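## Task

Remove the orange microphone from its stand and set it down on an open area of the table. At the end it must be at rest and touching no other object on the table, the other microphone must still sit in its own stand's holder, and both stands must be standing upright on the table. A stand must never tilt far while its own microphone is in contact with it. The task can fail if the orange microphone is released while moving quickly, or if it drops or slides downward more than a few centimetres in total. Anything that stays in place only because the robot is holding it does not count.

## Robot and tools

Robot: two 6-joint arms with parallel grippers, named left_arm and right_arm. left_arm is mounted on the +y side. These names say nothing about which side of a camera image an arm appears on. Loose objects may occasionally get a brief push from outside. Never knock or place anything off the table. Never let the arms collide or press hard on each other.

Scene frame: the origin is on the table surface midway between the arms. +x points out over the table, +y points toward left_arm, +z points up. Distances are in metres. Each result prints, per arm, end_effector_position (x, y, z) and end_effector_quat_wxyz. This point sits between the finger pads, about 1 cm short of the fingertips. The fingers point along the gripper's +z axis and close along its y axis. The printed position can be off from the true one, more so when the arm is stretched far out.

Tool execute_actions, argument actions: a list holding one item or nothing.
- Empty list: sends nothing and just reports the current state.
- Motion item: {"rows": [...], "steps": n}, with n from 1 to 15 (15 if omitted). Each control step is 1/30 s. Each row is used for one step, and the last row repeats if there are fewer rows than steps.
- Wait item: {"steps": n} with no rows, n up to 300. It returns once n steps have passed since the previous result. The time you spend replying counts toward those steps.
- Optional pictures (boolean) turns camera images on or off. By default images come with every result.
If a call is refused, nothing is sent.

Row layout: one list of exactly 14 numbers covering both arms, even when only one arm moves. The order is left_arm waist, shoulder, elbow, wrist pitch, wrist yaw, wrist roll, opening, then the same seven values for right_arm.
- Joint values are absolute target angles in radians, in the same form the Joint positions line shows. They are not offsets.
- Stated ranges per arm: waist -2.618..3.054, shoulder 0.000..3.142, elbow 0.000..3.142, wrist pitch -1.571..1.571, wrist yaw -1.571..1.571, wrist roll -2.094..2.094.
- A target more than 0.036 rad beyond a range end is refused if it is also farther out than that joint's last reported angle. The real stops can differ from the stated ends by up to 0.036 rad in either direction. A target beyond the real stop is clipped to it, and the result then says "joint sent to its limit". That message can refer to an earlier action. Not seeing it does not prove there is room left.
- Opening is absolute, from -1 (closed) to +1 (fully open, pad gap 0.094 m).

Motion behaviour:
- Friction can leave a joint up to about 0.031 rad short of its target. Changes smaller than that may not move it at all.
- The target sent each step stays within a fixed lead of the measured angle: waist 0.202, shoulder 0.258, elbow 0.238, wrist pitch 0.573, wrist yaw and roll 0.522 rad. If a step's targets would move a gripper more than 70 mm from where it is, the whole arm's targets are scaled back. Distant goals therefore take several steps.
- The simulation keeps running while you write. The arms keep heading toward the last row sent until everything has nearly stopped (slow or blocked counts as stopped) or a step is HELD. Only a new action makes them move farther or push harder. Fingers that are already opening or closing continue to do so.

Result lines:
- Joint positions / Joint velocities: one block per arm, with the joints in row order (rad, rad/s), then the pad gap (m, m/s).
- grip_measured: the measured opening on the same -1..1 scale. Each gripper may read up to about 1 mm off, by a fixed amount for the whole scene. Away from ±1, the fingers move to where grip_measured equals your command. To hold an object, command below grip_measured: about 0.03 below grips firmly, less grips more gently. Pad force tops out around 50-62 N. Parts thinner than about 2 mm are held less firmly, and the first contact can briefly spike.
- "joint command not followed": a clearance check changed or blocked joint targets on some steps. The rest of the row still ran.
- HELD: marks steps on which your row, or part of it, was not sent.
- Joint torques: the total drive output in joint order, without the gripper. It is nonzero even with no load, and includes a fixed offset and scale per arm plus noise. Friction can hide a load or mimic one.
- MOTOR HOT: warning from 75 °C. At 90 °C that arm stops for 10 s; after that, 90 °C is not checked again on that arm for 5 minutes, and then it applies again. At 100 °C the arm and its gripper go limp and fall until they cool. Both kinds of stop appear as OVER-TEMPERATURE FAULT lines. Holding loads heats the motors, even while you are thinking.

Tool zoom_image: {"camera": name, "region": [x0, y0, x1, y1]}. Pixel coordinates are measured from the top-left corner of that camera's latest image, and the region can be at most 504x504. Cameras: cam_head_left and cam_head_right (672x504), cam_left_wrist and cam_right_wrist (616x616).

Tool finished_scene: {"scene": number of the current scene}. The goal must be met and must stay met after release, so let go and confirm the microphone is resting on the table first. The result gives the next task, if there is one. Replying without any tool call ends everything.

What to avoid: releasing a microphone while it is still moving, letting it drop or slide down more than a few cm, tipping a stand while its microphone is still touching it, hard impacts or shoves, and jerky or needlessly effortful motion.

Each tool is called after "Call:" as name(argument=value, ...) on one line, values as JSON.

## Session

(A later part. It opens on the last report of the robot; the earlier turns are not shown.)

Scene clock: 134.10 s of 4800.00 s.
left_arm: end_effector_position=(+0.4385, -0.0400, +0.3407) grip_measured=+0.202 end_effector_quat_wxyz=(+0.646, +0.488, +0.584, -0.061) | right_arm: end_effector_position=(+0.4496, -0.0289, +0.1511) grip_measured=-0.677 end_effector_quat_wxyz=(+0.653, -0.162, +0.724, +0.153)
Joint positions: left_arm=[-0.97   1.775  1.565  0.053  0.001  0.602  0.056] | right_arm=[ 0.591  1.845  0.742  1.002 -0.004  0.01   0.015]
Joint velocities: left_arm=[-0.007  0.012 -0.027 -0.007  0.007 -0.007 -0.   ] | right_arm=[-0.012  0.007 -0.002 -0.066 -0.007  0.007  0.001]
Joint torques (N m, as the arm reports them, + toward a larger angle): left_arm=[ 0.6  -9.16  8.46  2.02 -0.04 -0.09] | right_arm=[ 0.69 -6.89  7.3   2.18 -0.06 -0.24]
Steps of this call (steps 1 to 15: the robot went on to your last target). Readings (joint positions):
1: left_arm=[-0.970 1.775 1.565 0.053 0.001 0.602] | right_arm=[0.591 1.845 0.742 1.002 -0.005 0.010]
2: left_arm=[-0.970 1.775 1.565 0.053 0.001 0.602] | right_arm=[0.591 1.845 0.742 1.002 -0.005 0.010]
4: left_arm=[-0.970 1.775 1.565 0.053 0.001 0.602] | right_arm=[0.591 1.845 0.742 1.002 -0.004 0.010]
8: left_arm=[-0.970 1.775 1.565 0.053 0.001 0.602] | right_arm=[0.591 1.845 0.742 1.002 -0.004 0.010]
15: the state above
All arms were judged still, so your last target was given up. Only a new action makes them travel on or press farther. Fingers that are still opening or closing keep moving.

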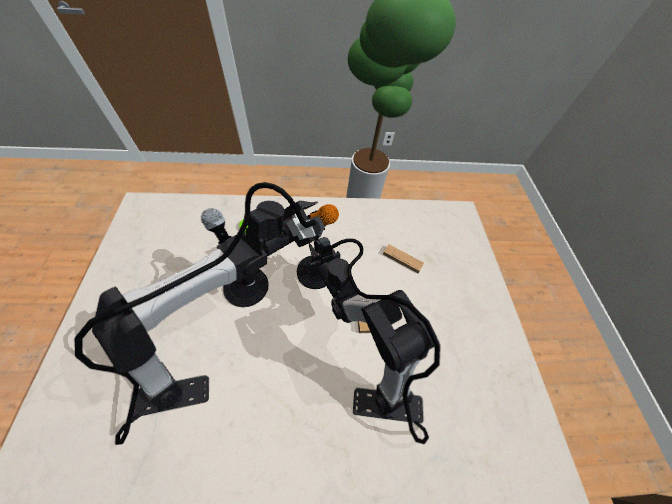

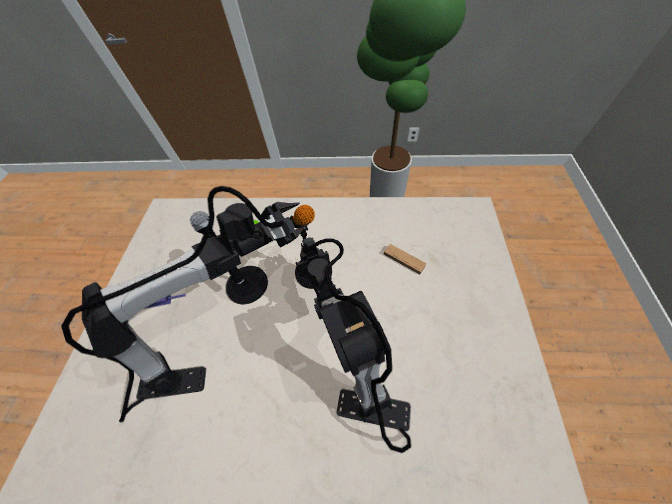

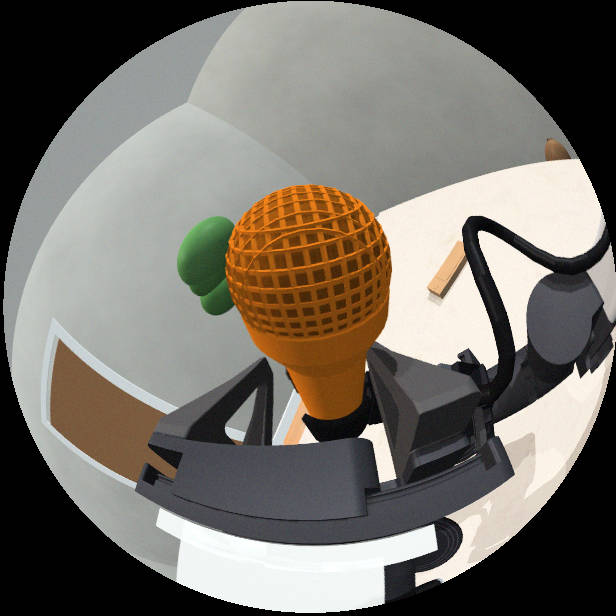

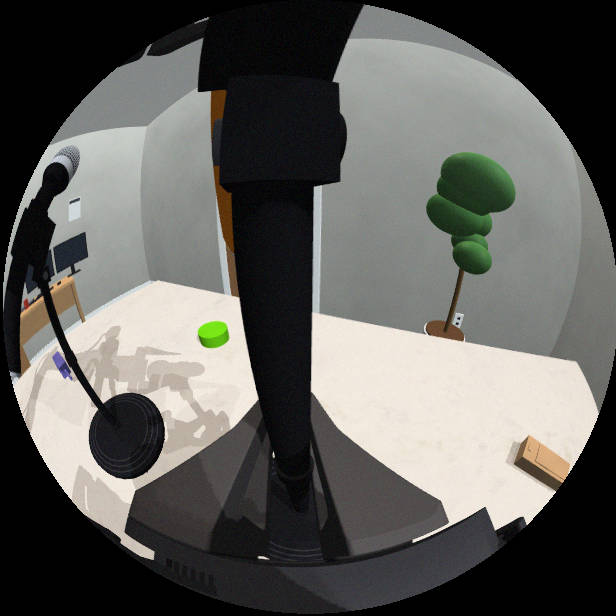

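Call:
execute_actions(actions=[{"rows":[[-0.96,1.797,1.585,0.05,0.01,0.6,0.2,0.598,1.865,0.76,0.975,0,0,-0.7],[-0.96,1.799,1.585,0.047,0.02,0.6,0.2,0.598,1.865,0.76,0.975,0,0,-0.72],[-0.96,1.801,1.585,0.044,0.03,0.6,0.18,0.598,1.865,0.76,0.975,0,0,-0.74],[-0.96,1.803,1.585,0.041,0.04,0.6,0.15,0.598,1.865,0.76,0.975,0,0,-0.76],[-0.96,1.805,1.585,0.038,0.05,0.6,0.12,0.598,1.865,0.76,0.975,0,0,-0.78],[-0.96,1.805,1.585,0.035,0.055,0.6,0.08,0.598,1.865,0.76,0.975,0,0,-0.78],[-0.96,1.805,1.585,0.035,0.055,0.6,0.04,0.598,1.865,0.76,0.975,0,0,-0.78],[-0.96,1.805,1.585,0.035,0.055,0.6,0.0,0.598,1.865,0.76,0.975,0,0,-0.78],[-0.96,1.805,1.585,0.035,0.055,0.6,-0.04,0.598,1.865,0.76,0.975,0,0,-0.78],[-0.96,1.805,1.585,0.035,0.055,0.6,-0.08,0.598,1.865,0.76,0.975,0,0,-0.78],[-0.96,1.805,1.585,0.035,0.055,0.6,-0.12,0.598,1.865,0.76,0.975,0,0,-0.78],[-0.96,1.805,1.585,0.035,0.055,0.6,-0.15,0.598,1.865,0.76,0.975,0,0,-0.78],[-0.96,1.805,1.585,0.035,0.055,0.6,-0.18,0.598,1.865,0.76,0.975,0,0,-0.78],[-0.96,1.805,1.585,0.035,0.055,0.6,-0.2,0.598,1.865,0.76,0.975,0,0,-0.78],[-0.96,1.805,1.585,0.035,0.055,0.6,-0.22,0.598,1.865,0.76,0.975,0,0,-0.78]],"steps":15}])

Scene clock: 145.70 s of 4800.00 s.
left_arm: end_effector_position=(+0.4338, -0.0471, +0.3358) grip_measured=-0.208 end_effector_quat_wxyz=(+0.641, +0.501, +0.576, -0.079) | right_arm: end_effector_position=(+0.4504, -0.0306, +0.1511) grip_measured=-0.772 end_effector_quat_wxyz=(+0.654, -0.161, +0.724, +0.147)
Joint positions: left_arm=[-0.97   1.784  1.565  0.052  0.05   0.602  0.037] | right_arm=[0.591 1.845 0.742 1.002 0.006 0.002 0.011]
Joint velocities: left_arm=[ 0.007  0.002  0.002  0.037 -0.007 -0.037 -0.018] | right_arm=[-0.007 -0.007 -0.002 -0.007 -0.066 -0.037 -0.   ]
Joint torques (N m, as the arm reports them, + toward a larger angle): left_arm=[ 0.69 -9.14  8.53  1.79  0.01 -0.1 ] | right_arm=[ 0.81 -6.96  6.96  2.18 -0.13 -0.11]
Steps of this call (steps 1 to 90: nothing new was sent; then 8.10 s passed at rest; steps 91 to 105: all 15 steps of this action). Readings (joint positions):
91: left_arm=[-0.970 1.775 1.565 0.053 0.002 0.602] | right_arm=[0.591 1.845 0.742 1.002 -0.003 0.010]
92: left_arm=[-0.970 1.775 1.565 0.053 0.004 0.602] | right_arm=[0.591 1.845 0.742 1.002 -0.001 0.010]
94: left_arm=[-0.970 1.777 1.565 0.053 0.011 0.602] | right_arm=[0.591 1.845 0.742 1.002 0.004 0.009]
98: left_arm=[-0.970 1.782 1.565 0.053 0.035 0.602] | right_arm=[0.591 1.845 0.742 1.002 0.006 0.003]
105: the state above

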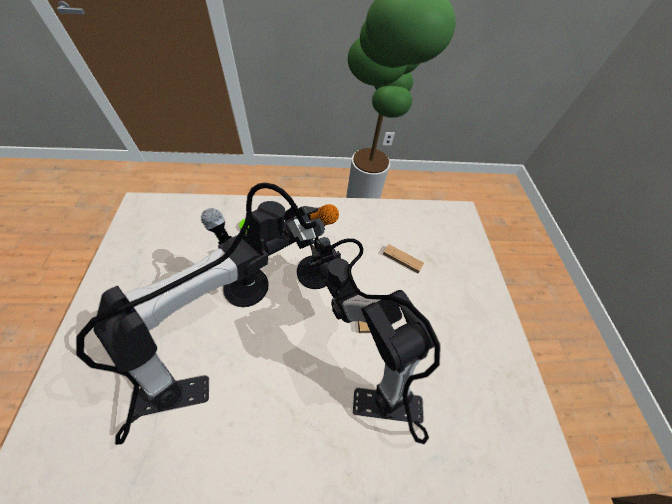

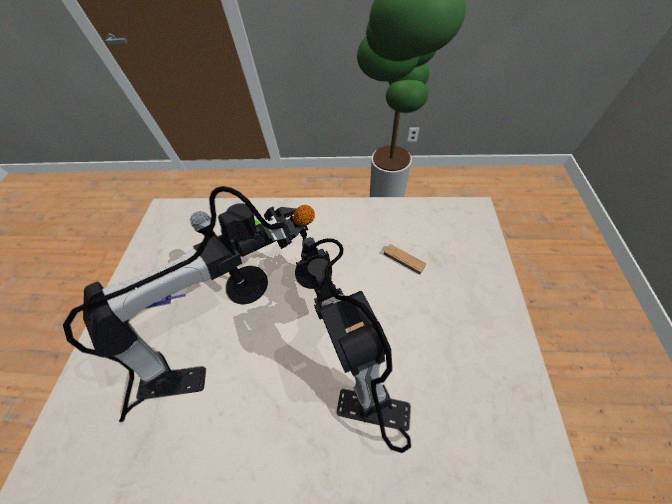

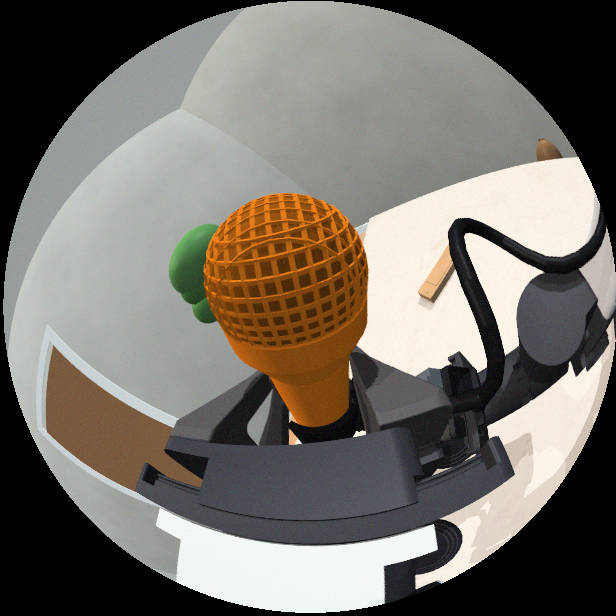

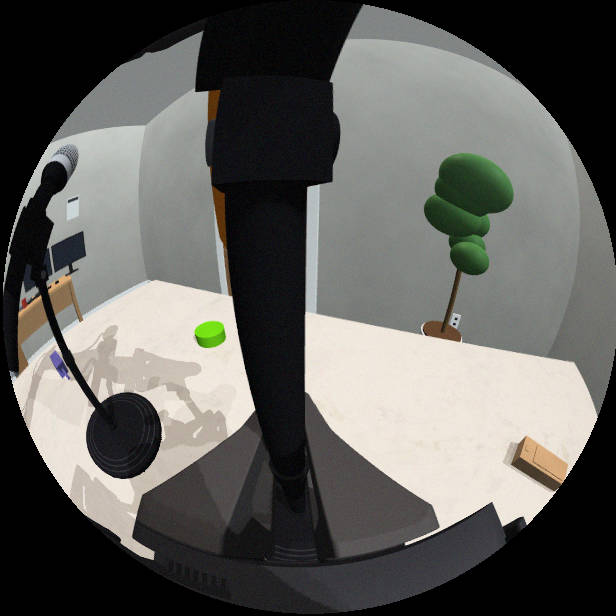

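Call:
execute_actions(actions=[{"rows":[[-0.96,1.8,1.585,0.04,0.05,0.59,-0.23,0.598,1.867,0.76,0.965,0,0,-0.79],[-0.96,1.8,1.585,0.04,0.05,0.58,-0.24,0.598,1.869,0.76,0.955,0,0,-0.8],[-0.96,1.8,1.585,0.04,0.05,0.57,-0.25,0.598,1.871,0.76,0.945,0,0,-0.81],[-0.96,1.8,1.585,0.04,0.05,0.56,-0.26,0.598,1.873,0.76,0.93,0,0,-0.82],[-0.96,1.8,1.585,0.04,0.05,0.555,-0.27,0.598,1.875,0.76,0.915,0,0,-0.82],[-0.96,1.8,1.585,0.04,0.05,0.55,-0.28,0.598,1.877,0.76,0.9,0,0,-0.82],[-0.96,1.8,1.585,0.04,0.05,0.55,-0.29,0.598,1.879,0.76,0.885,0,0,-0.82],[-0.96,1.8,1.585,0.04,0.05,0.55,-0.3,0.598,1.881,0.76,0.87,0,0,-0.82],[-0.96,1.8,1.585,0.04,0.05,0.55,-0.31,0.598,1.883,0.76,0.855,0,0,-0.82],[-0.96,1.8,1.585,0.04,0.05,0.55,-0.31,0.598,1.885,0.76,0.84,0,0,-0.82],[-0.96,1.8,1.585,0.04,0.05,0.55,-0.31,0.598,1.885,0.76,0.83,0,0,-0.82],[-0.96,1.8,1.585,0.04,0.05,0.55,-0.31,0.598,1.885,0.76,0.82,0,0,-0.82]],"steps":15}])

Scene clock: 153.67 s of 4800.00 s.
left_arm: end_effector_position=(+0.4381, -0.0436, +0.3383) grip_measured=-0.287 end_effector_quat_wxyz=(+0.644, +0.487, +0.584, -0.083) | right_arm: end_effector_position=(+0.4518, -0.0299, +0.1494) grip_measured=-0.790 end_effector_quat_wxyz=(+0.649, -0.163, +0.729, +0.145)
Joint positions: left_arm=[-0.963  1.784  1.565  0.063  0.041  0.573  0.034] | right_arm=[0.591 1.845 0.752 0.978 0.006 0.001 0.01 ]
Joint velocities: left_arm=[ 0.002 -0.012 -0.002  0.007 -0.037 -0.066  0.001] | right_arm=[ 0.007 -0.002 -0.002 -0.081 -0.037 -0.022 -0.001]
Joint torques (N m, as the arm reports them, + toward a larger angle): left_arm=[ 0.12 -9.47  8.48  1.78  0.07 -0.29] | right_arm=[ 0.51 -5.4   6.26  0.94 -0.18 -0.13]
Steps of this call (steps 1 to 15: the robot went on to your last target; steps 16 to 100: nothing new was sent; then 4.13 s passed at rest; steps 101 to 115: all 15 steps of this action). Readings (joint positions):
101: left_arm=[-0.969 1.784 1.565 0.054 0.050 0.599] | right_arm=[0.591 1.845 0.742 1.002 0.006 0.002]
102: left_arm=[-0.969 1.784 1.565 0.054 0.050 0.597] | right_arm=[0.591 1.845 0.742 1.001 0.006 0.002]
104: left_arm=[-0.968 1.784 1.565 0.056 0.050 0.592] | right_arm=[0.591 1.845 0.742 0.999 0.006 0.002]
108: left_arm=[-0.966 1.784 1.565 0.060 0.047 0.581] | right_arm=[0.591 1.845 0.746 0.991 0.006 0.002]
115: the state above

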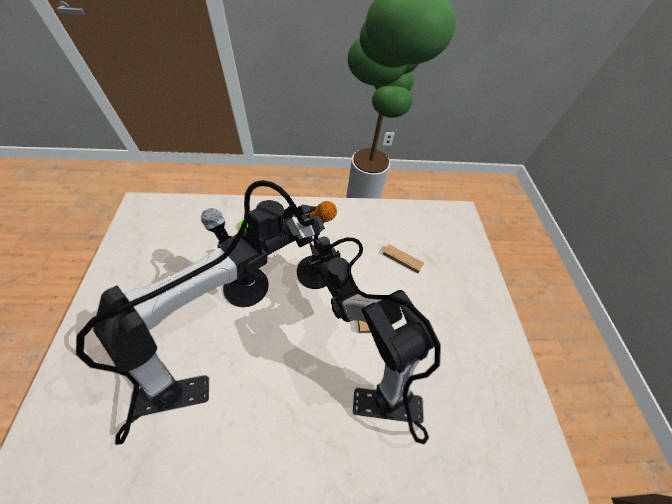

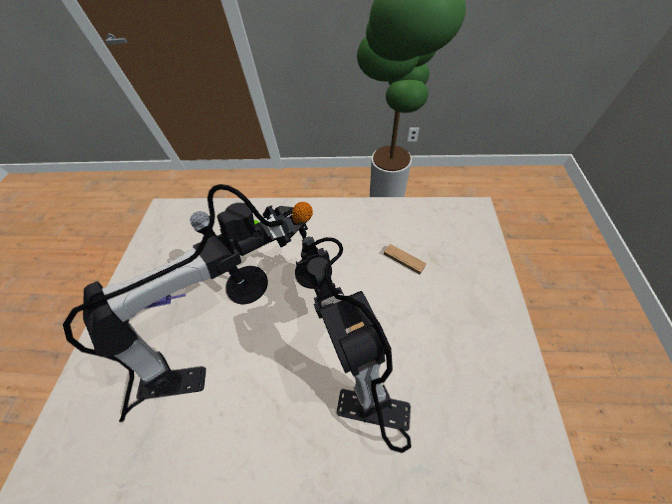

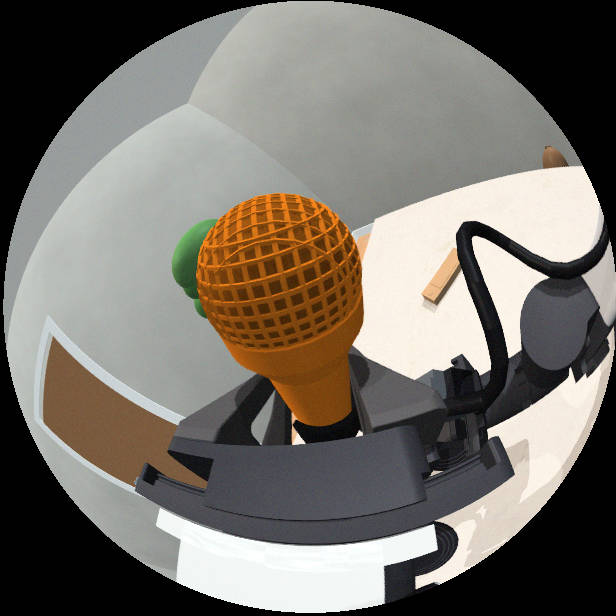

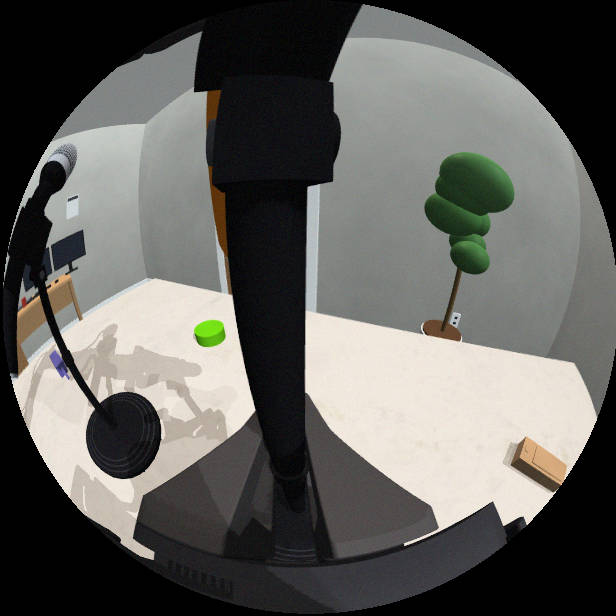

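Call:
execute_actions(actions=[{"rows":[[-0.968,1.79,1.59,0.07,0.055,0.57,-0.325,0.598,1.885,0.76,0.82,0,0,-0.82],[-0.973,1.78,1.597,0.09,0.065,0.58,-0.325,0.598,1.885,0.76,0.82,0,0,-0.82],[-0.978,1.772,1.605,0.11,0.075,0.59,-0.325,0.598,1.885,0.76,0.82,0,0,-0.82],[-0.983,1.766,1.614,0.125,0.08,0.6,-0.325,0.598,1.885,0.76,0.82,0,0,-0.82],[-0.988,1.763,1.624,0.125,0.078,0.6,-0.325,0.598,1.885,0.76,0.82,0,0,-0.82],[-0.993,1.761,1.636,0.115,0.074,0.6,-0.325,0.598,1.885,0.76,0.82,0,0,-0.82],[-0.999,1.76,1.649,0.102,0.069,0.6,-0.325,0.598,1.885,0.76,0.82,0,0,-0.82],[-1.005,1.759,1.662,0.089,0.063,0.6,-0.325,0.598,1.885,0.76,0.82,0,0,-0.82],[-1.011,1.758,1.675,0.075,0.057,0.598,-0.325,0.598,1.885,0.76,0.82,0,0,-0.82],[-1.017,1.758,1.688,0.062,0.051,0.597,-0.325,0.598,1.885,0.76,0.82,0,0,-0.82],[-1.022,1.758,1.7,0.05,0.046,0.596,-0.325,0.598,1.885,0.76,0.82,0,0,-0.82],[-1.027,1.758,1.711,0.039,0.041,0.595,-0.325,0.598,1.885,0.76,0.82,0,0,-0.82],[-1.031,1.758,1.72,0.03,0.037,0.594,-0.325,0.598,1.885,0.76,0.82,0,0,-0.82],[-1.034,1.758,1.726,0.024,0.034,0.593,-0.325,0.598,1.885,0.76,0.82,0,0,-0.82],[-1.035,1.758,1.73,0.02,0.033,0.593,-0.325,0.598,1.885,0.76,0.82,0,0,-0.82]],"steps":15}], pictures=false)

Call:
execute_actions(actions=[{"steps":10}])

Scene clock: 171.27 s of 4800.00 s.
left_arm: end_effector_position=(+0.4231, -0.0554, +0.3683) grip_measured=-0.298 end_effector_quat_wxyz=(+0.648, +0.497, +0.572, -0.077) | right_arm: end_effector_position=(+0.4519, -0.0299, +0.1494) grip_measured=-0.790 end_effector_quat_wxyz=(+0.649, -0.163, +0.729, +0.145)
Joint positions: left_arm=[-1.006  1.784  1.676 -0.041  0.01   0.598  0.033] | right_arm=[0.591 1.845 0.753 0.977 0.006 0.001 0.01 ]
Joint velocities: left_arm=[-0.115 -0.002  0.261 -0.212 -0.081  0.022 -0.   ] | right_arm=[-0.002 -0.007  0.002  0.007  0.022 -0.022  0.001]
Joint torques (N m, as the arm reports them, + toward a larger angle): left_arm=[ -1.65 -12.67   9.96   2.84   0.34  -0.1 ] | right_arm=[ 0.65 -5.13  6.26  0.85 -0.16 -0.11]
Steps of this call (steps 1 to 15: the robot went on to your last target; steps 16 to 100: nothing new was sent; then 13.77 s passed at rest; steps 101 to 115: all 15 steps of this action). Readings (joint positions):
101: left_arm=[-0.963 1.784 1.566 0.064 0.040 0.574] | right_arm=[0.591 1.845 0.753 0.977 0.006 0.001]
102: left_arm=[-0.963 1.784 1.568 0.065 0.040 0.577] | right_arm=[0.591 1.845 0.753 0.977 0.006 0.001]
104: left_arm=[-0.963 1.784 1.572 0.063 0.041 0.584] | right_arm=[0.591 1.845 0.753 0.977 0.006 0.001]
108: left_arm=[-0.968 1.784 1.594 0.031 0.038 0.594] | right_arm=[0.591 1.845 0.753 0.977 0.006 0.001]
115: the state above

Scene clock: 171.60 s of 4800.00 s.
left_arm: end_effector_position=(+0.4214, -0.0563, +0.3709) grip_measured=-0.298 end_effector_quat_wxyz=(+0.647, +0.497, +0.573, -0.076) | right_arm: end_effector_position=(+0.4519, -0.0299, +0.1494) grip_measured=-0.790 end_effector_quat_wxyz=(+0.649, -0.163, +0.729, +0.145)
Joint positions: left_arm=[-1.011  1.784  1.689 -0.056  0.001  0.598  0.033] | right_arm=[0.591 1.845 0.753 0.977 0.006 0.001 0.01 ]
Joint velocities: left_arm=[-0.002 -0.012  0.017 -0.066 -0.051  0.022 -0.001] | right_arm=[ 0.002 -0.022 -0.007 -0.037  0.037 -0.051  0.   ]
Joint torques (N m, as the arm reports them, + toward a larger angle): left_arm=[ -1.75 -12.63   9.92   2.68   0.25  -0.12] | right_arm=[ 0.89 -5.39  6.49  0.9  -0.16 -0.14]
Steps of this call (steps 1 to 10: the robot went on to your last target). Readings (joint positions):
1: left_arm=[-1.009 1.784 1.683 -0.047 0.006 0.598] | right_arm=[0.591 1.845 0.753 0.977 0.006 0.001]
2: left_arm=[-1.011 1.784 1.686 -0.051 0.003 0.598] | right_arm=[0.591 1.845 0.753 0.977 0.006 0.001]
4: left_arm=[-1.011 1.784 1.688 -0.054 0.001 0.598] | right_arm=[0.591 1.845 0.753 0.977 0.006 0.001]
8: left_arm=[-1.011 1.784 1.689 -0.056 0.001 0.598] | right_arm=[0.591 1.845 0.753 0.977 0.006 0.001]
10: the state above

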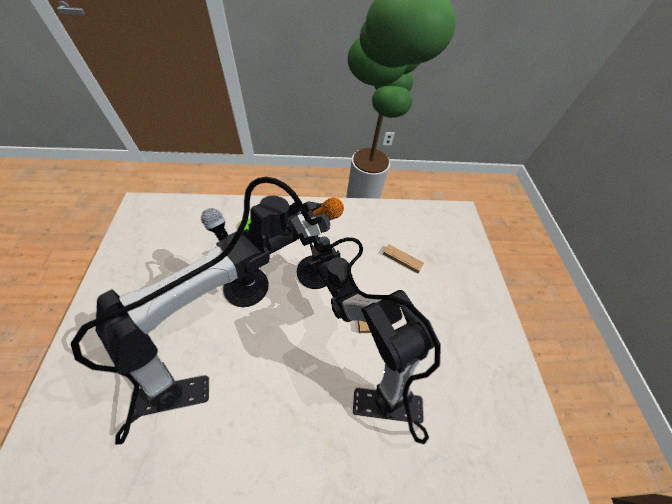

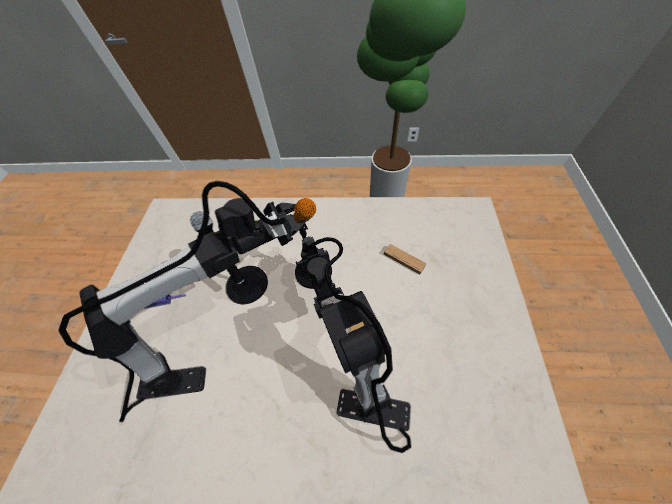

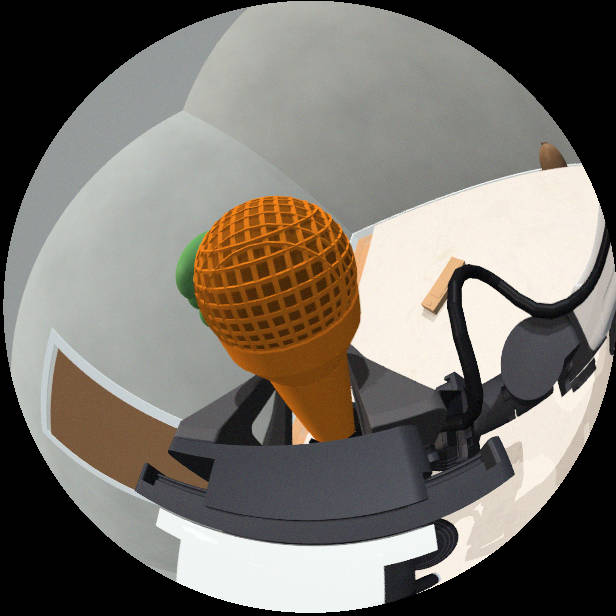

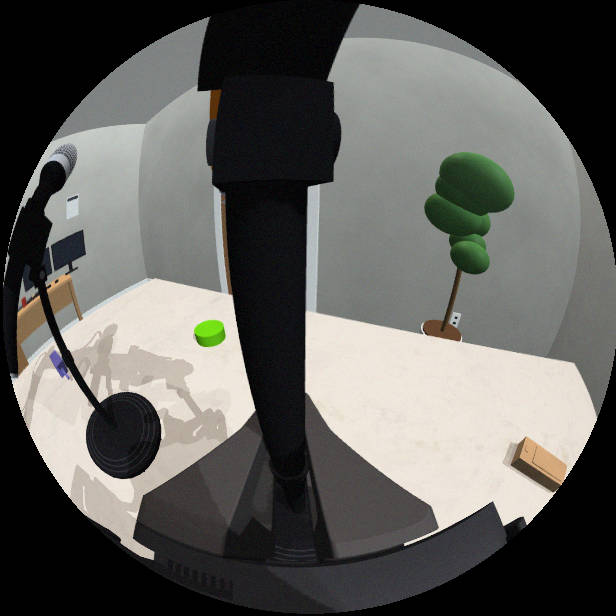

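Call:
execute_actions(actions=[{"rows":[[-1.038,1.759,1.737,0.014,0.03,0.593,-0.33,0.598,1.885,0.76,0.82,0,0,-0.82],[-1.043,1.76,1.748,0.003,0.025,0.592,-0.33,0.598,1.885,0.76,0.82,0,0,-0.82],[-1.049,1.762,1.762,-0.011,0.018,0.591,-0.33,0.598,1.885,0.76,0.82,0,0,-0.82],[-1.056,1.764,1.778,-0.027,0.01,0.59,-0.33,0.598,1.885,0.76,0.82,0,0,-0.82],[-1.063,1.767,1.796,-0.045,0.002,0.589,-0.33,0.598,1.885,0.76,0.82,0,0,-0.82],[-1.071,1.77,1.815,-0.064,-0.007,0.588,-0.33,0.598,1.885,0.76,0.82,0,0,-0.82],[-1.079,1.774,1.835,-0.084,-0.016,0.587,-0.33,0.598,1.885,0.76,0.82,0,0,-0.82],[-1.087,1.778,1.856,-0.104,-0.025,0.586,-0.33,0.598,1.885,0.76,0.82,0,0,-0.82],[-1.095,1.782,1.877,-0.124,-0.034,0.585,-0.33,0.598,1.885,0.76,0.82,0,0,-0.82],[-1.102,1.786,1.897,-0.144,-0.043,0.584,-0.33,0.598,1.885,0.76,0.82,0,0,-0.82],[-1.109,1.79,1.916,-0.163,-0.051,0.583,-0.33,0.598,1.885,0.76,0.82,0,0,-0.82],[-1.115,1.794,1.933,-0.18,-0.058,0.582,-0.33,0.598,1.885,0.76,0.82,0,0,-0.82],[-1.12,1.797,1.947,-0.194,-0.064,0.581,-0.33,0.598,1.885,0.76,0.82,0,0,-0.82],[-1.123,1.799,1.958,-0.204,-0.068,0.58,-0.33,0.598,1.885,0.76,0.82,0,0,-0.82],[-1.125,1.8,1.965,-0.21,-0.07,0.58,-0.33,0.598,1.885,0.76,0.82,0,0,-0.82]],"steps":15}], pictures=false)

Call:
execute_actions(actions=[{"steps":12}])

Scene clock: 181.00 s of 4800.00 s.
left_arm: end_effector_position=(+0.3899, -0.0758, +0.4210) grip_measured=-0.298 end_effector_quat_wxyz=(+0.653, +0.498, +0.565, -0.078) | right_arm: end_effector_position=(+0.4519, -0.0299, +0.1494) grip_measured=-0.790 end_effector_quat_wxyz=(+0.649, -0.163, +0.729, +0.145)
Joint positions: left_arm=[-1.1    1.808  1.908 -0.237 -0.075  0.593  0.033] | right_arm=[0.591 1.845 0.753 0.977 0.006 0.001 0.01 ]
Joint velocities: left_arm=[-0.159 -0.012  0.374 -0.168 -0.095  0.037 -0.   ] | right_arm=[-0.012 -0.012  0.002 -0.051  0.007 -0.007 -0.001]
Joint torques (N m, as the arm reports them, + toward a larger angle): left_arm=[ -1.43 -11.06   9.16   2.61   0.12  -0.18] | right_arm=[ 0.7  -5.27  6.32  0.91 -0.15 -0.16]
Steps of this call (steps 1 to 30: the robot went on to your last target; steps 31 to 120: nothing new was sent; then 4.90 s passed at rest; steps 121 to 135: all 15 steps of this action). Readings (joint positions):
121: left_arm=[-1.011 1.784 1.689 -0.056 0.001 0.598] | right_arm=[0.591 1.845 0.753 0.977 0.006 0.001]
122: left_arm=[-1.012 1.784 1.692 -0.060 -0.000 0.598] | right_arm=[0.591 1.845 0.753 0.977 0.006 0.001]
124: left_arm=[-1.017 1.786 1.708 -0.081 -0.007 0.598] | right_arm=[0.591 1.845 0.753 0.977 0.006 0.001]
128: left_arm=[-1.043 1.796 1.776 -0.135 -0.031 0.598] | right_arm=[0.591 1.845 0.753 0.977 0.006 0.001]
135: the state above

Scene clock: 181.40 s of 4800.00 s.
left_arm: end_effector_position=(+0.3855, -0.0772, +0.4273) grip_measured=-0.298 end_effector_quat_wxyz=(+0.654, +0.498, +0.563, -0.081) | right_arm: end_effector_position=(+0.4518, -0.0298, +0.1494) grip_measured=-0.790 end_effector_quat_wxyz=(+0.649, -0.163, +0.729, +0.145)
Joint positions: left_arm=[-1.108  1.808  1.93  -0.253 -0.079  0.59   0.033] | right_arm=[0.591 1.845 0.753 0.977 0.006 0.    0.01 ]
Joint velocities: left_arm=[-0.012 -0.012  0.027  0.007  0.022  0.066 -0.001] | right_arm=[ 0.007  0.017  0.002 -0.037 -0.051  0.022  0.001]
Joint torques (N m, as the arm reports them, + toward a larger angle): left_arm=[ -1.25 -11.1    9.23   2.39   0.05  -0.19] | right_arm=[ 0.83 -5.24  6.53  0.92 -0.15 -0.15]
Steps of this call (steps 1 to 12: the robot went on to your last target). Readings (joint positions):
1: left_arm=[-1.104 1.808 1.918 -0.244 -0.077 0.592] | right_arm=[0.591 1.845 0.753 0.977 0.006 0.001]
2: left_arm=[-1.106 1.808 1.924 -0.247 -0.077 0.591] | right_arm=[0.591 1.845 0.753 0.977 0.006 0.001]
4: left_arm=[-1.108 1.808 1.929 -0.252 -0.079 0.590] | right_arm=[0.591 1.845 0.753 0.977 0.006 0.001]
8: left_arm=[-1.108 1.808 1.930 -0.253 -0.079 0.590] | right_arm=[0.591 1.845 0.753 0.977 0.006 0.000]
12: the state above

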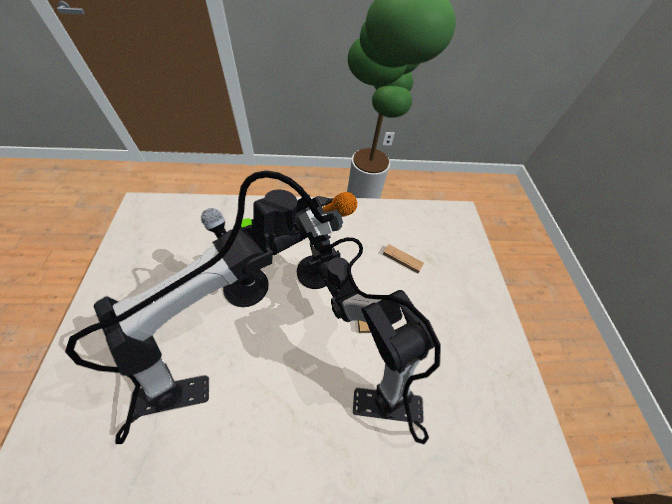

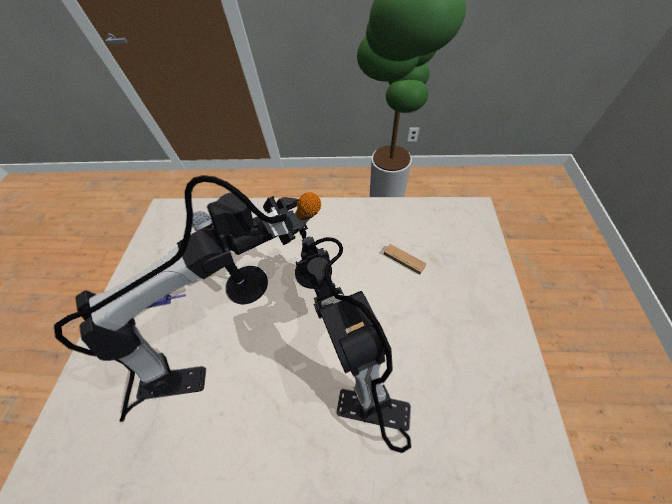

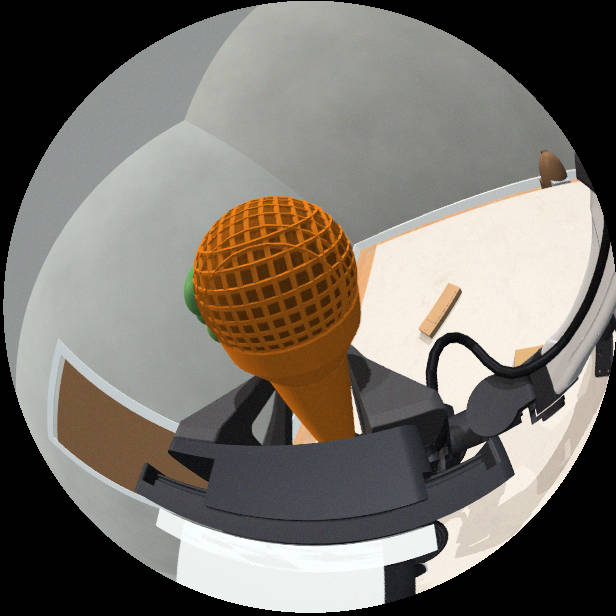

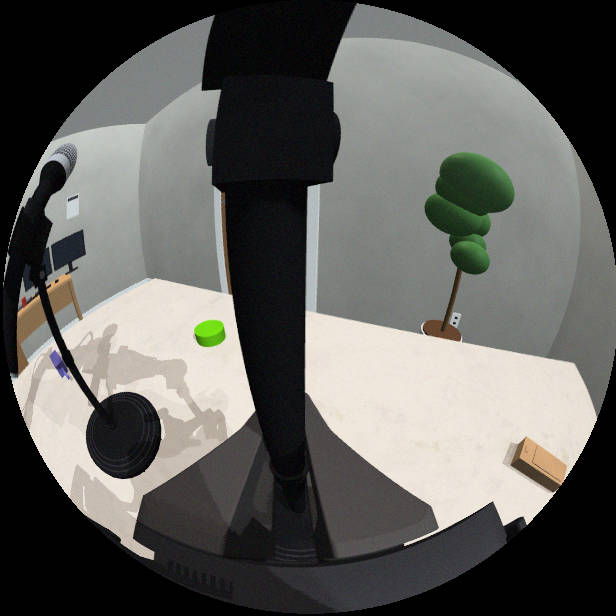

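Call:
execute_actions(actions=[{"rows":[[-1.128,1.801,1.97,-0.212,-0.072,0.58,-0.33,0.598,1.885,0.76,0.82,0,0,-0.82],[-1.132,1.803,1.978,-0.215,-0.075,0.58,-0.33,0.598,1.885,0.76,0.82,0,0,-0.82],[-1.137,1.805,1.988,-0.218,-0.078,0.58,-0.33,0.598,1.885,0.76,0.82,0,0,-0.82],[-1.142,1.807,2.0,-0.222,-0.081,0.58,-0.33,0.598,1.885,0.76,0.82,0,0,-0.82],[-1.148,1.809,2.012,-0.226,-0.085,0.58,-0.33,0.598,1.885,0.76,0.82,0,0,-0.82],[-1.154,1.811,2.025,-0.23,-0.089,0.58,-0.33,0.598,1.885,0.76,0.82,0,0,-0.82],[-1.16,1.813,2.038,-0.234,-0.093,0.58,-0.33,0.598,1.885,0.76,0.82,0,0,-0.82],[-1.165,1.815,2.05,-0.237,-0.096,0.58,-0.33,0.598,1.885,0.76,0.82,0,0,-0.82],[-1.17,1.817,2.06,-0.239,-0.098,0.58,-0.33,0.598,1.885,0.76,0.82,0,0,-0.82],[-1.173,1.818,2.067,-0.24,-0.1,0.58,-0.33,0.598,1.885,0.76,0.82,0,0,-0.82],[-1.175,1.818,2.07,-0.24,-0.1,0.58,-0.33,0.598,1.885,0.76,0.82,0,0,-0.82]],"steps":15}])

Scene clock: 190.23 s of 4800.00 s.
left_arm: end_effector_position=(+0.3575, -0.0949, +0.4650) grip_measured=-0.298 end_effector_quat_wxyz=(+0.678, +0.492, +0.537, -0.103) | right_arm: end_effector_position=(+0.4518, -0.0298, +0.1494) grip_measured=-0.790 end_effector_quat_wxyz=(+0.649, -0.163, +0.729, +0.145)
Joint positions: left_arm=[-1.174  1.83   2.046 -0.277 -0.101  0.584  0.033] | right_arm=[0.591 1.845 0.753 0.977 0.006 0.    0.01 ]
Joint velocities: left_arm=[-0.017 -0.012 -0.012  0.022 -0.037  0.007  0.001] | right_arm=[-0.002 -0.022 -0.002 -0.066 -0.007  0.007 -0.001]
Joint torques (N m, as the arm reports them, + toward a larger angle): left_arm=[  0.05 -11.31   8.15   2.29  -0.07  -0.13] | right_arm=[ 0.68 -5.26  6.46  0.91 -0.12 -0.13]
Steps of this call (steps 1 to 30: the robot went on to your last target; steps 31 to 120: nothing new was sent; then 4.33 s passed at rest; steps 121 to 135: all 15 steps of this action). Readings (joint positions):
121: left_arm=[-1.108 1.808 1.930 -0.253 -0.079 0.590] | right_arm=[0.591 1.845 0.753 0.977 0.006 0.000]
122: left_arm=[-1.109 1.808 1.932 -0.255 -0.080 0.590] | right_arm=[0.591 1.845 0.753 0.977 0.006 0.000]
124: left_arm=[-1.112 1.814 1.945 -0.266 -0.085 0.589] | right_arm=[0.591 1.845 0.753 0.977 0.006 0.000]
128: left_arm=[-1.128 1.828 1.988 -0.288 -0.104 0.589] | right_arm=[0.591 1.845 0.753 0.977 0.006 0.000]
135: the state above

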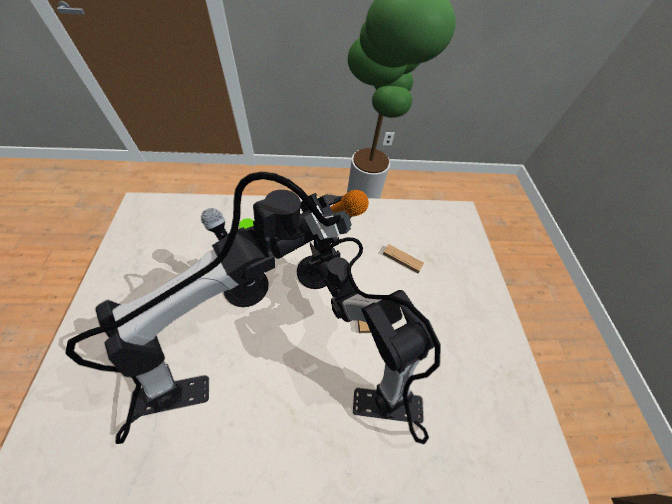

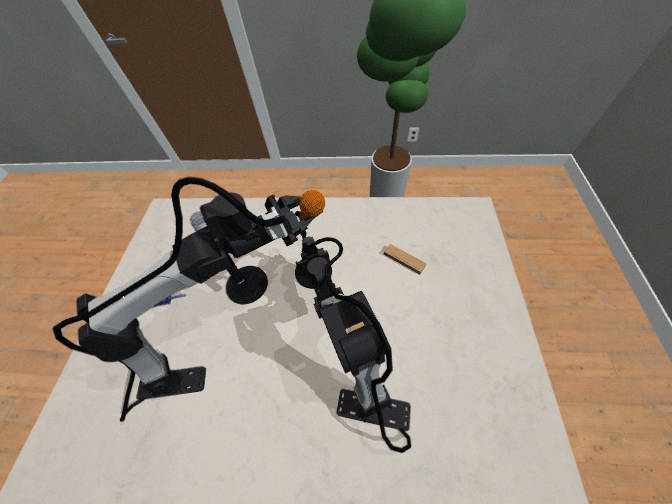

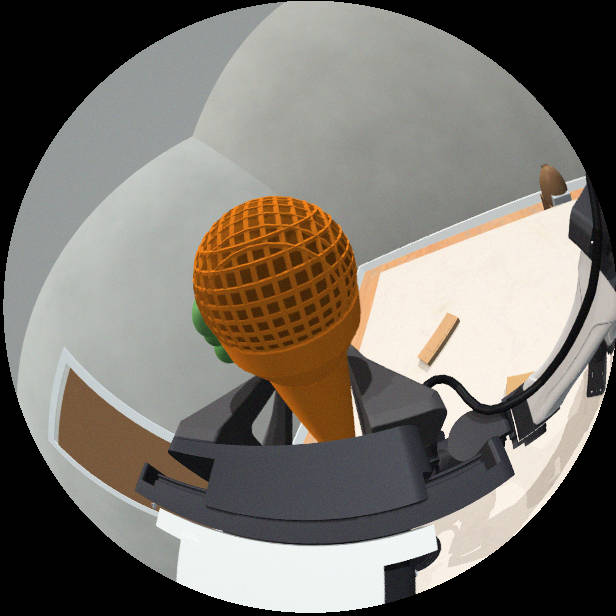

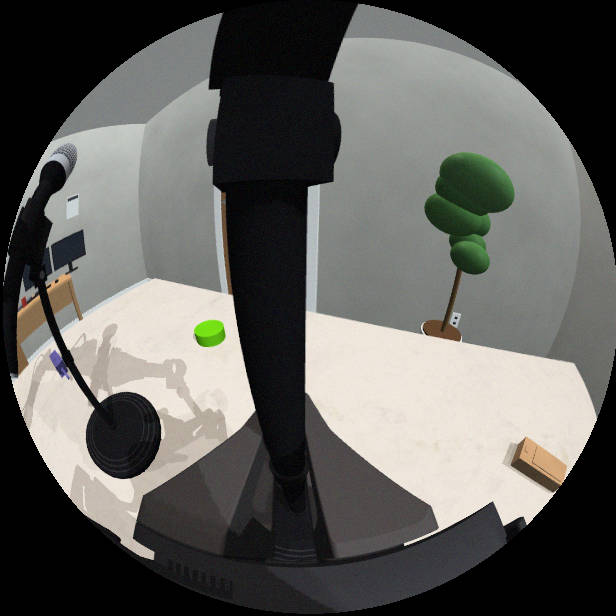

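Call:
execute_actions(actions=[{"rows":[[-1.18,1.812,2.068,-0.245,-0.097,0.57,-0.33,0.595,1.878,0.757,0.85,0,0,-0.82],[-1.187,1.803,2.065,-0.25,-0.092,0.555,-0.33,0.593,1.871,0.755,0.88,0,0,-0.82],[-1.196,1.792,2.06,-0.26,-0.086,0.535,-0.33,0.592,1.864,0.753,0.91,0,0,-0.82],[-1.206,1.779,2.053,-0.275,-0.079,0.51,-0.33,0.592,1.857,0.753,0.94,0,0,-0.82],[-1.217,1.765,2.045,-0.29,-0.071,0.48,-0.33,0.592,1.851,0.753,0.96,0,0,-0.82],[-1.229,1.75,2.036,-0.31,-0.062,0.45,-0.33,0.592,1.848,0.753,0.97,0,0,-0.82],[-1.241,1.735,2.027,-0.33,-0.053,0.415,-0.33,0.592,1.848,0.753,0.97,0,0,-0.8],[-1.253,1.72,2.018,-0.355,-0.044,0.38,-0.33,0.592,1.848,0.753,0.97,0,0,-0.77],[-1.265,1.705,2.009,-0.38,-0.035,0.345,-0.33,0.592,1.848,0.753,0.97,0,0,-0.72],[-1.277,1.692,2.0,-0.405,-0.027,0.31,-0.33,0.592,1.848,0.753,0.97,0,0,-0.62],[-1.288,1.68,1.992,-0.43,-0.019,0.275,-0.33,0.592,1.848,0.753,0.97,0,0,-0.48],[-1.298,1.67,1.985,-0.455,-0.012,0.24,-0.33,0.592,1.848,0.753,0.97,0,0,-0.32],[-1.307,1.662,1.98,-0.475,-0.006,0.215,-0.33,0.592,1.848,0.753,0.97,0,0,-0.15],[-1.314,1.656,1.977,-0.49,-0.002,0.2,-0.33,0.592,1.848,0.753,0.97,0,0,0.05],[-1.318,1.652,1.975,-0.5,0,0.19,-0.33,0.592,1.848,0.753,0.97,0,0,0.2]],"steps":15}], pictures=false)

Call:
execute_actions(actions=[{"rows":[[-1.322,1.652,1.975,-0.52,0,0.18,-0.33,0.592,1.835,0.74,0.975,0,0,0.3],[-1.327,1.652,1.975,-0.545,0,0.165,-0.33,0.592,1.82,0.722,0.98,0,0,0.35],[-1.333,1.652,1.975,-0.575,0,0.15,-0.33,0.592,1.8,0.7,0.986,0,0,0.4],[-1.339,1.652,1.975,-0.61,0,0.135,-0.33,0.592,1.776,0.673,0.993,0,0,0.4],[-1.346,1.652,1.975,-0.65,0,0.12,-0.33,0.592,1.75,0.643,1.0,0,0,0.4],[-1.353,1.652,1.975,-0.69,0,0.1,-0.33,0.592,1.722,0.612,1.008,0,0,0.4],[-1.36,1.652,1.975,-0.73,0,0.085,-0.33,0.592,1.693,0.58,1.016,0,0,0.4],[-1.367,1.652,1.975,-0.77,0,0.07,-0.33,0.592,1.664,0.548,1.024,0,0,0.4],[-1.373,1.652,1.975,-0.81,0,0.055,-0.33,0.592,1.635,0.516,1.032,0,0,0.4],[-1.379,1.652,1.975,-0.85,0,0.04,-0.33,0.592,1.607,0.486,1.04,0,0,0.4],[-1.384,1.652,1.975,-0.89,0,0.028,-0.33,0.592,1.58,0.458,1.047,0,0,0.4],[-1.388,1.652,1.975,-0.925,0,0.017,-0.33,0.592,1.556,0.432,1.053,0,0,0.4],[-1.391,1.652,1.975,-0.955,0,0.008,-0.33,0.592,1.536,0.41,1.058,0,0,0.4],[-1.393,1.652,1.975,-0.98,0,0.0,-0.33,0.592,1.52,0.393,1.062,0,0,0.4],[-1.395,1.652,1.975,-1.0,0,-0.005,-0.33,0.592,1.51,0.38,1.065,0,0,0.4]],"steps":15}])

Scene clock: 220.23 s of 4800.00 s.
left_arm: end_effector_position=(+0.2612, -0.0926, +0.4705) grip_measured=-0.298 end_effector_quat_wxyz=(+0.600, +0.487, +0.582, -0.254) | right_arm: end_effector_position=(+0.4520, -0.0297, +0.1513) grip_measured=+0.116 end_effector_quat_wxyz=(+0.652, -0.163, +0.726, +0.146)
Joint positions: left_arm=[-1.306  1.684  1.994 -0.462 -0.027  0.291  0.033] | right_arm=[0.591 1.845 0.753 0.985 0.006 0.    0.052]
Joint velocities: left_arm=[-0.237 -0.339 -0.061 -0.476  0.198 -0.652  0.001] | right_arm=[ 0.007 -0.007  0.017  0.037 -0.066  0.051  0.162]
Joint torques (N m, as the arm reports them, + toward a larger angle): left_arm=[-0.05 -9.58  5.04  2.23 -0.03 -0.07] | right_arm=[ 0.43 -8.36  6.08  2.27 -0.16 -0.11]
Steps of this call (steps 1 to 15: the robot went on to your last target; steps 16 to 100: nothing new was sent; then 26.17 s passed at rest; steps 101 to 115: all 15 steps of this action). Readings (joint positions):
101: left_arm=[-1.175 1.830 2.046 -0.281 -0.101 0.581] | right_arm=[0.591 1.845 0.753 0.977 0.006 0.000]
102: left_arm=[-1.175 1.830 2.046 -0.281 -0.101 0.577] | right_arm=[0.591 1.845 0.753 0.979 0.006 0.000]
104: left_arm=[-1.178 1.828 2.046 -0.287 -0.100 0.560] | right_arm=[0.591 1.845 0.753 0.983 0.006 0.000]
108: left_arm=[-1.214 1.795 2.032 -0.335 -0.086 0.485] | right_arm=[0.591 1.845 0.753 0.985 0.006 0.000]
115: the state above

Scene clock: 220.73 s of 4800.00 s.
left_arm: end_effector_position=(+0.2054, -0.0683, +0.3748) grip_measured=-0.298 end_effector_quat_wxyz=(+0.398, +0.513, +0.716, -0.257) | right_arm: end_effector_position=(+0.3781, -0.0651, +0.1670) grip_measured=+0.397 end_effector_quat_wxyz=(+0.665, -0.160, +0.714, +0.149)
Joint positions: left_arm=[-1.385  1.663  1.983 -0.904 -0.007  0.044  0.033] | right_arm=[0.591 1.542 0.431 1.041 0.006 0.    0.066]
Joint velocities: left_arm=[-0.085 -0.002  0.002 -0.872 -0.022 -0.168  0.001] | right_arm=[-0.012 -0.476 -0.525  0.125  0.022  0.037 -0.   ]
Joint torques (N m, as the arm reports them, + toward a larger angle): left_arm=[-0.64 -9.15  5.46  2.19  0.   -0.09] | right_arm=[ 0.07 -5.73  4.99  2.38 -0.05 -0.08]
Steps of this call (steps 1 to 15: all 15 steps of this action). Readings (joint positions):
1: left_arm=[-1.313 1.675 1.993 -0.477 -0.021 0.270] | right_arm=[0.591 1.845 0.753 0.985 0.006 0.000]
2: left_arm=[-1.317 1.669 1.993 -0.493 -0.017 0.250] | right_arm=[0.591 1.844 0.752 0.985 0.006 0.000]
4: left_arm=[-1.324 1.663 1.993 -0.530 -0.013 0.213] | right_arm=[0.591 1.825 0.733 0.985 0.006 0.000]
8: left_arm=[-1.343 1.663 1.989 -0.649 -0.012 0.144] | right_arm=[0.591 1.724 0.625 0.996 0.006 0.000]
15: the state above

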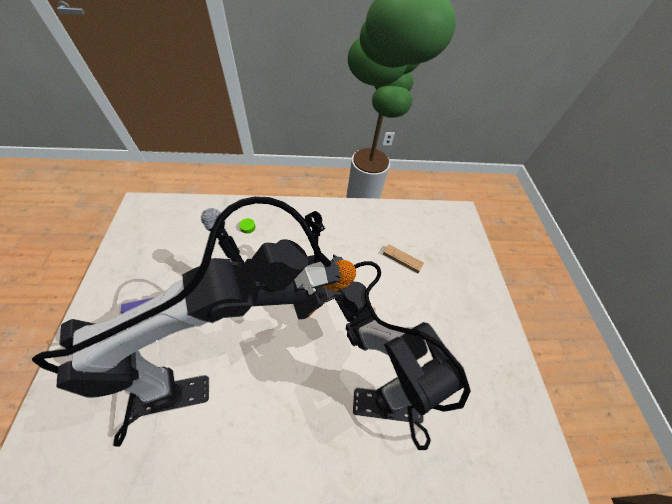

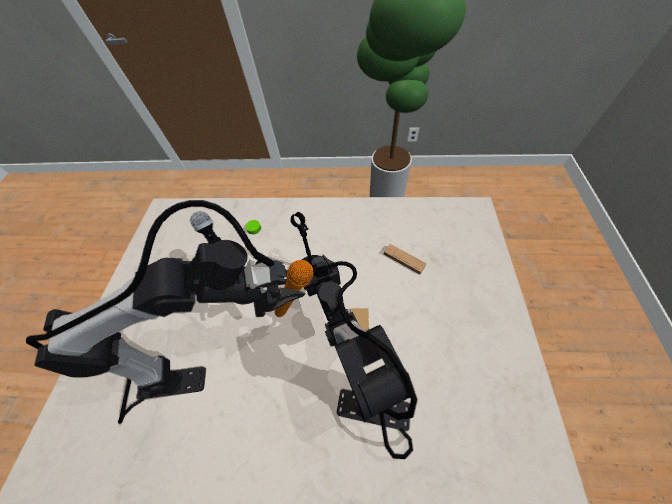

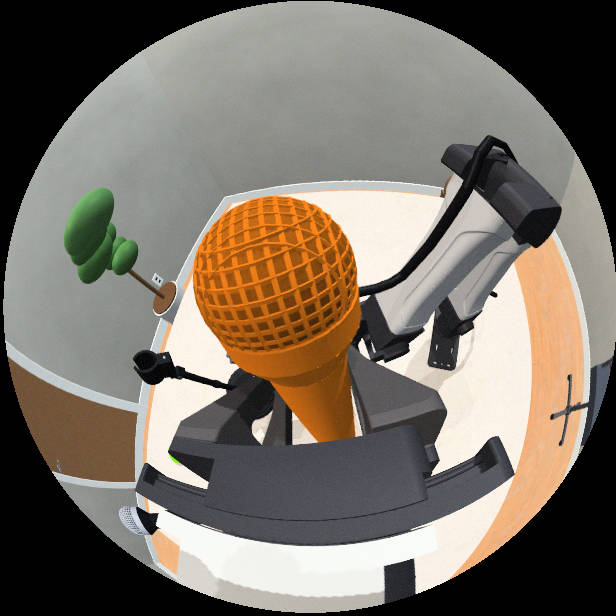

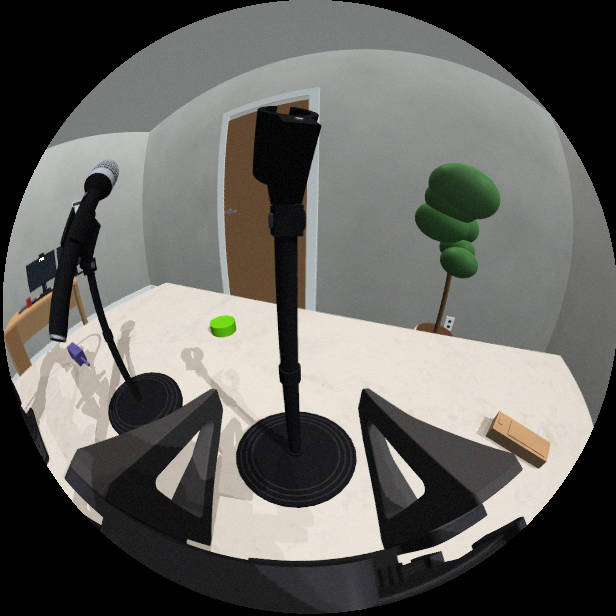

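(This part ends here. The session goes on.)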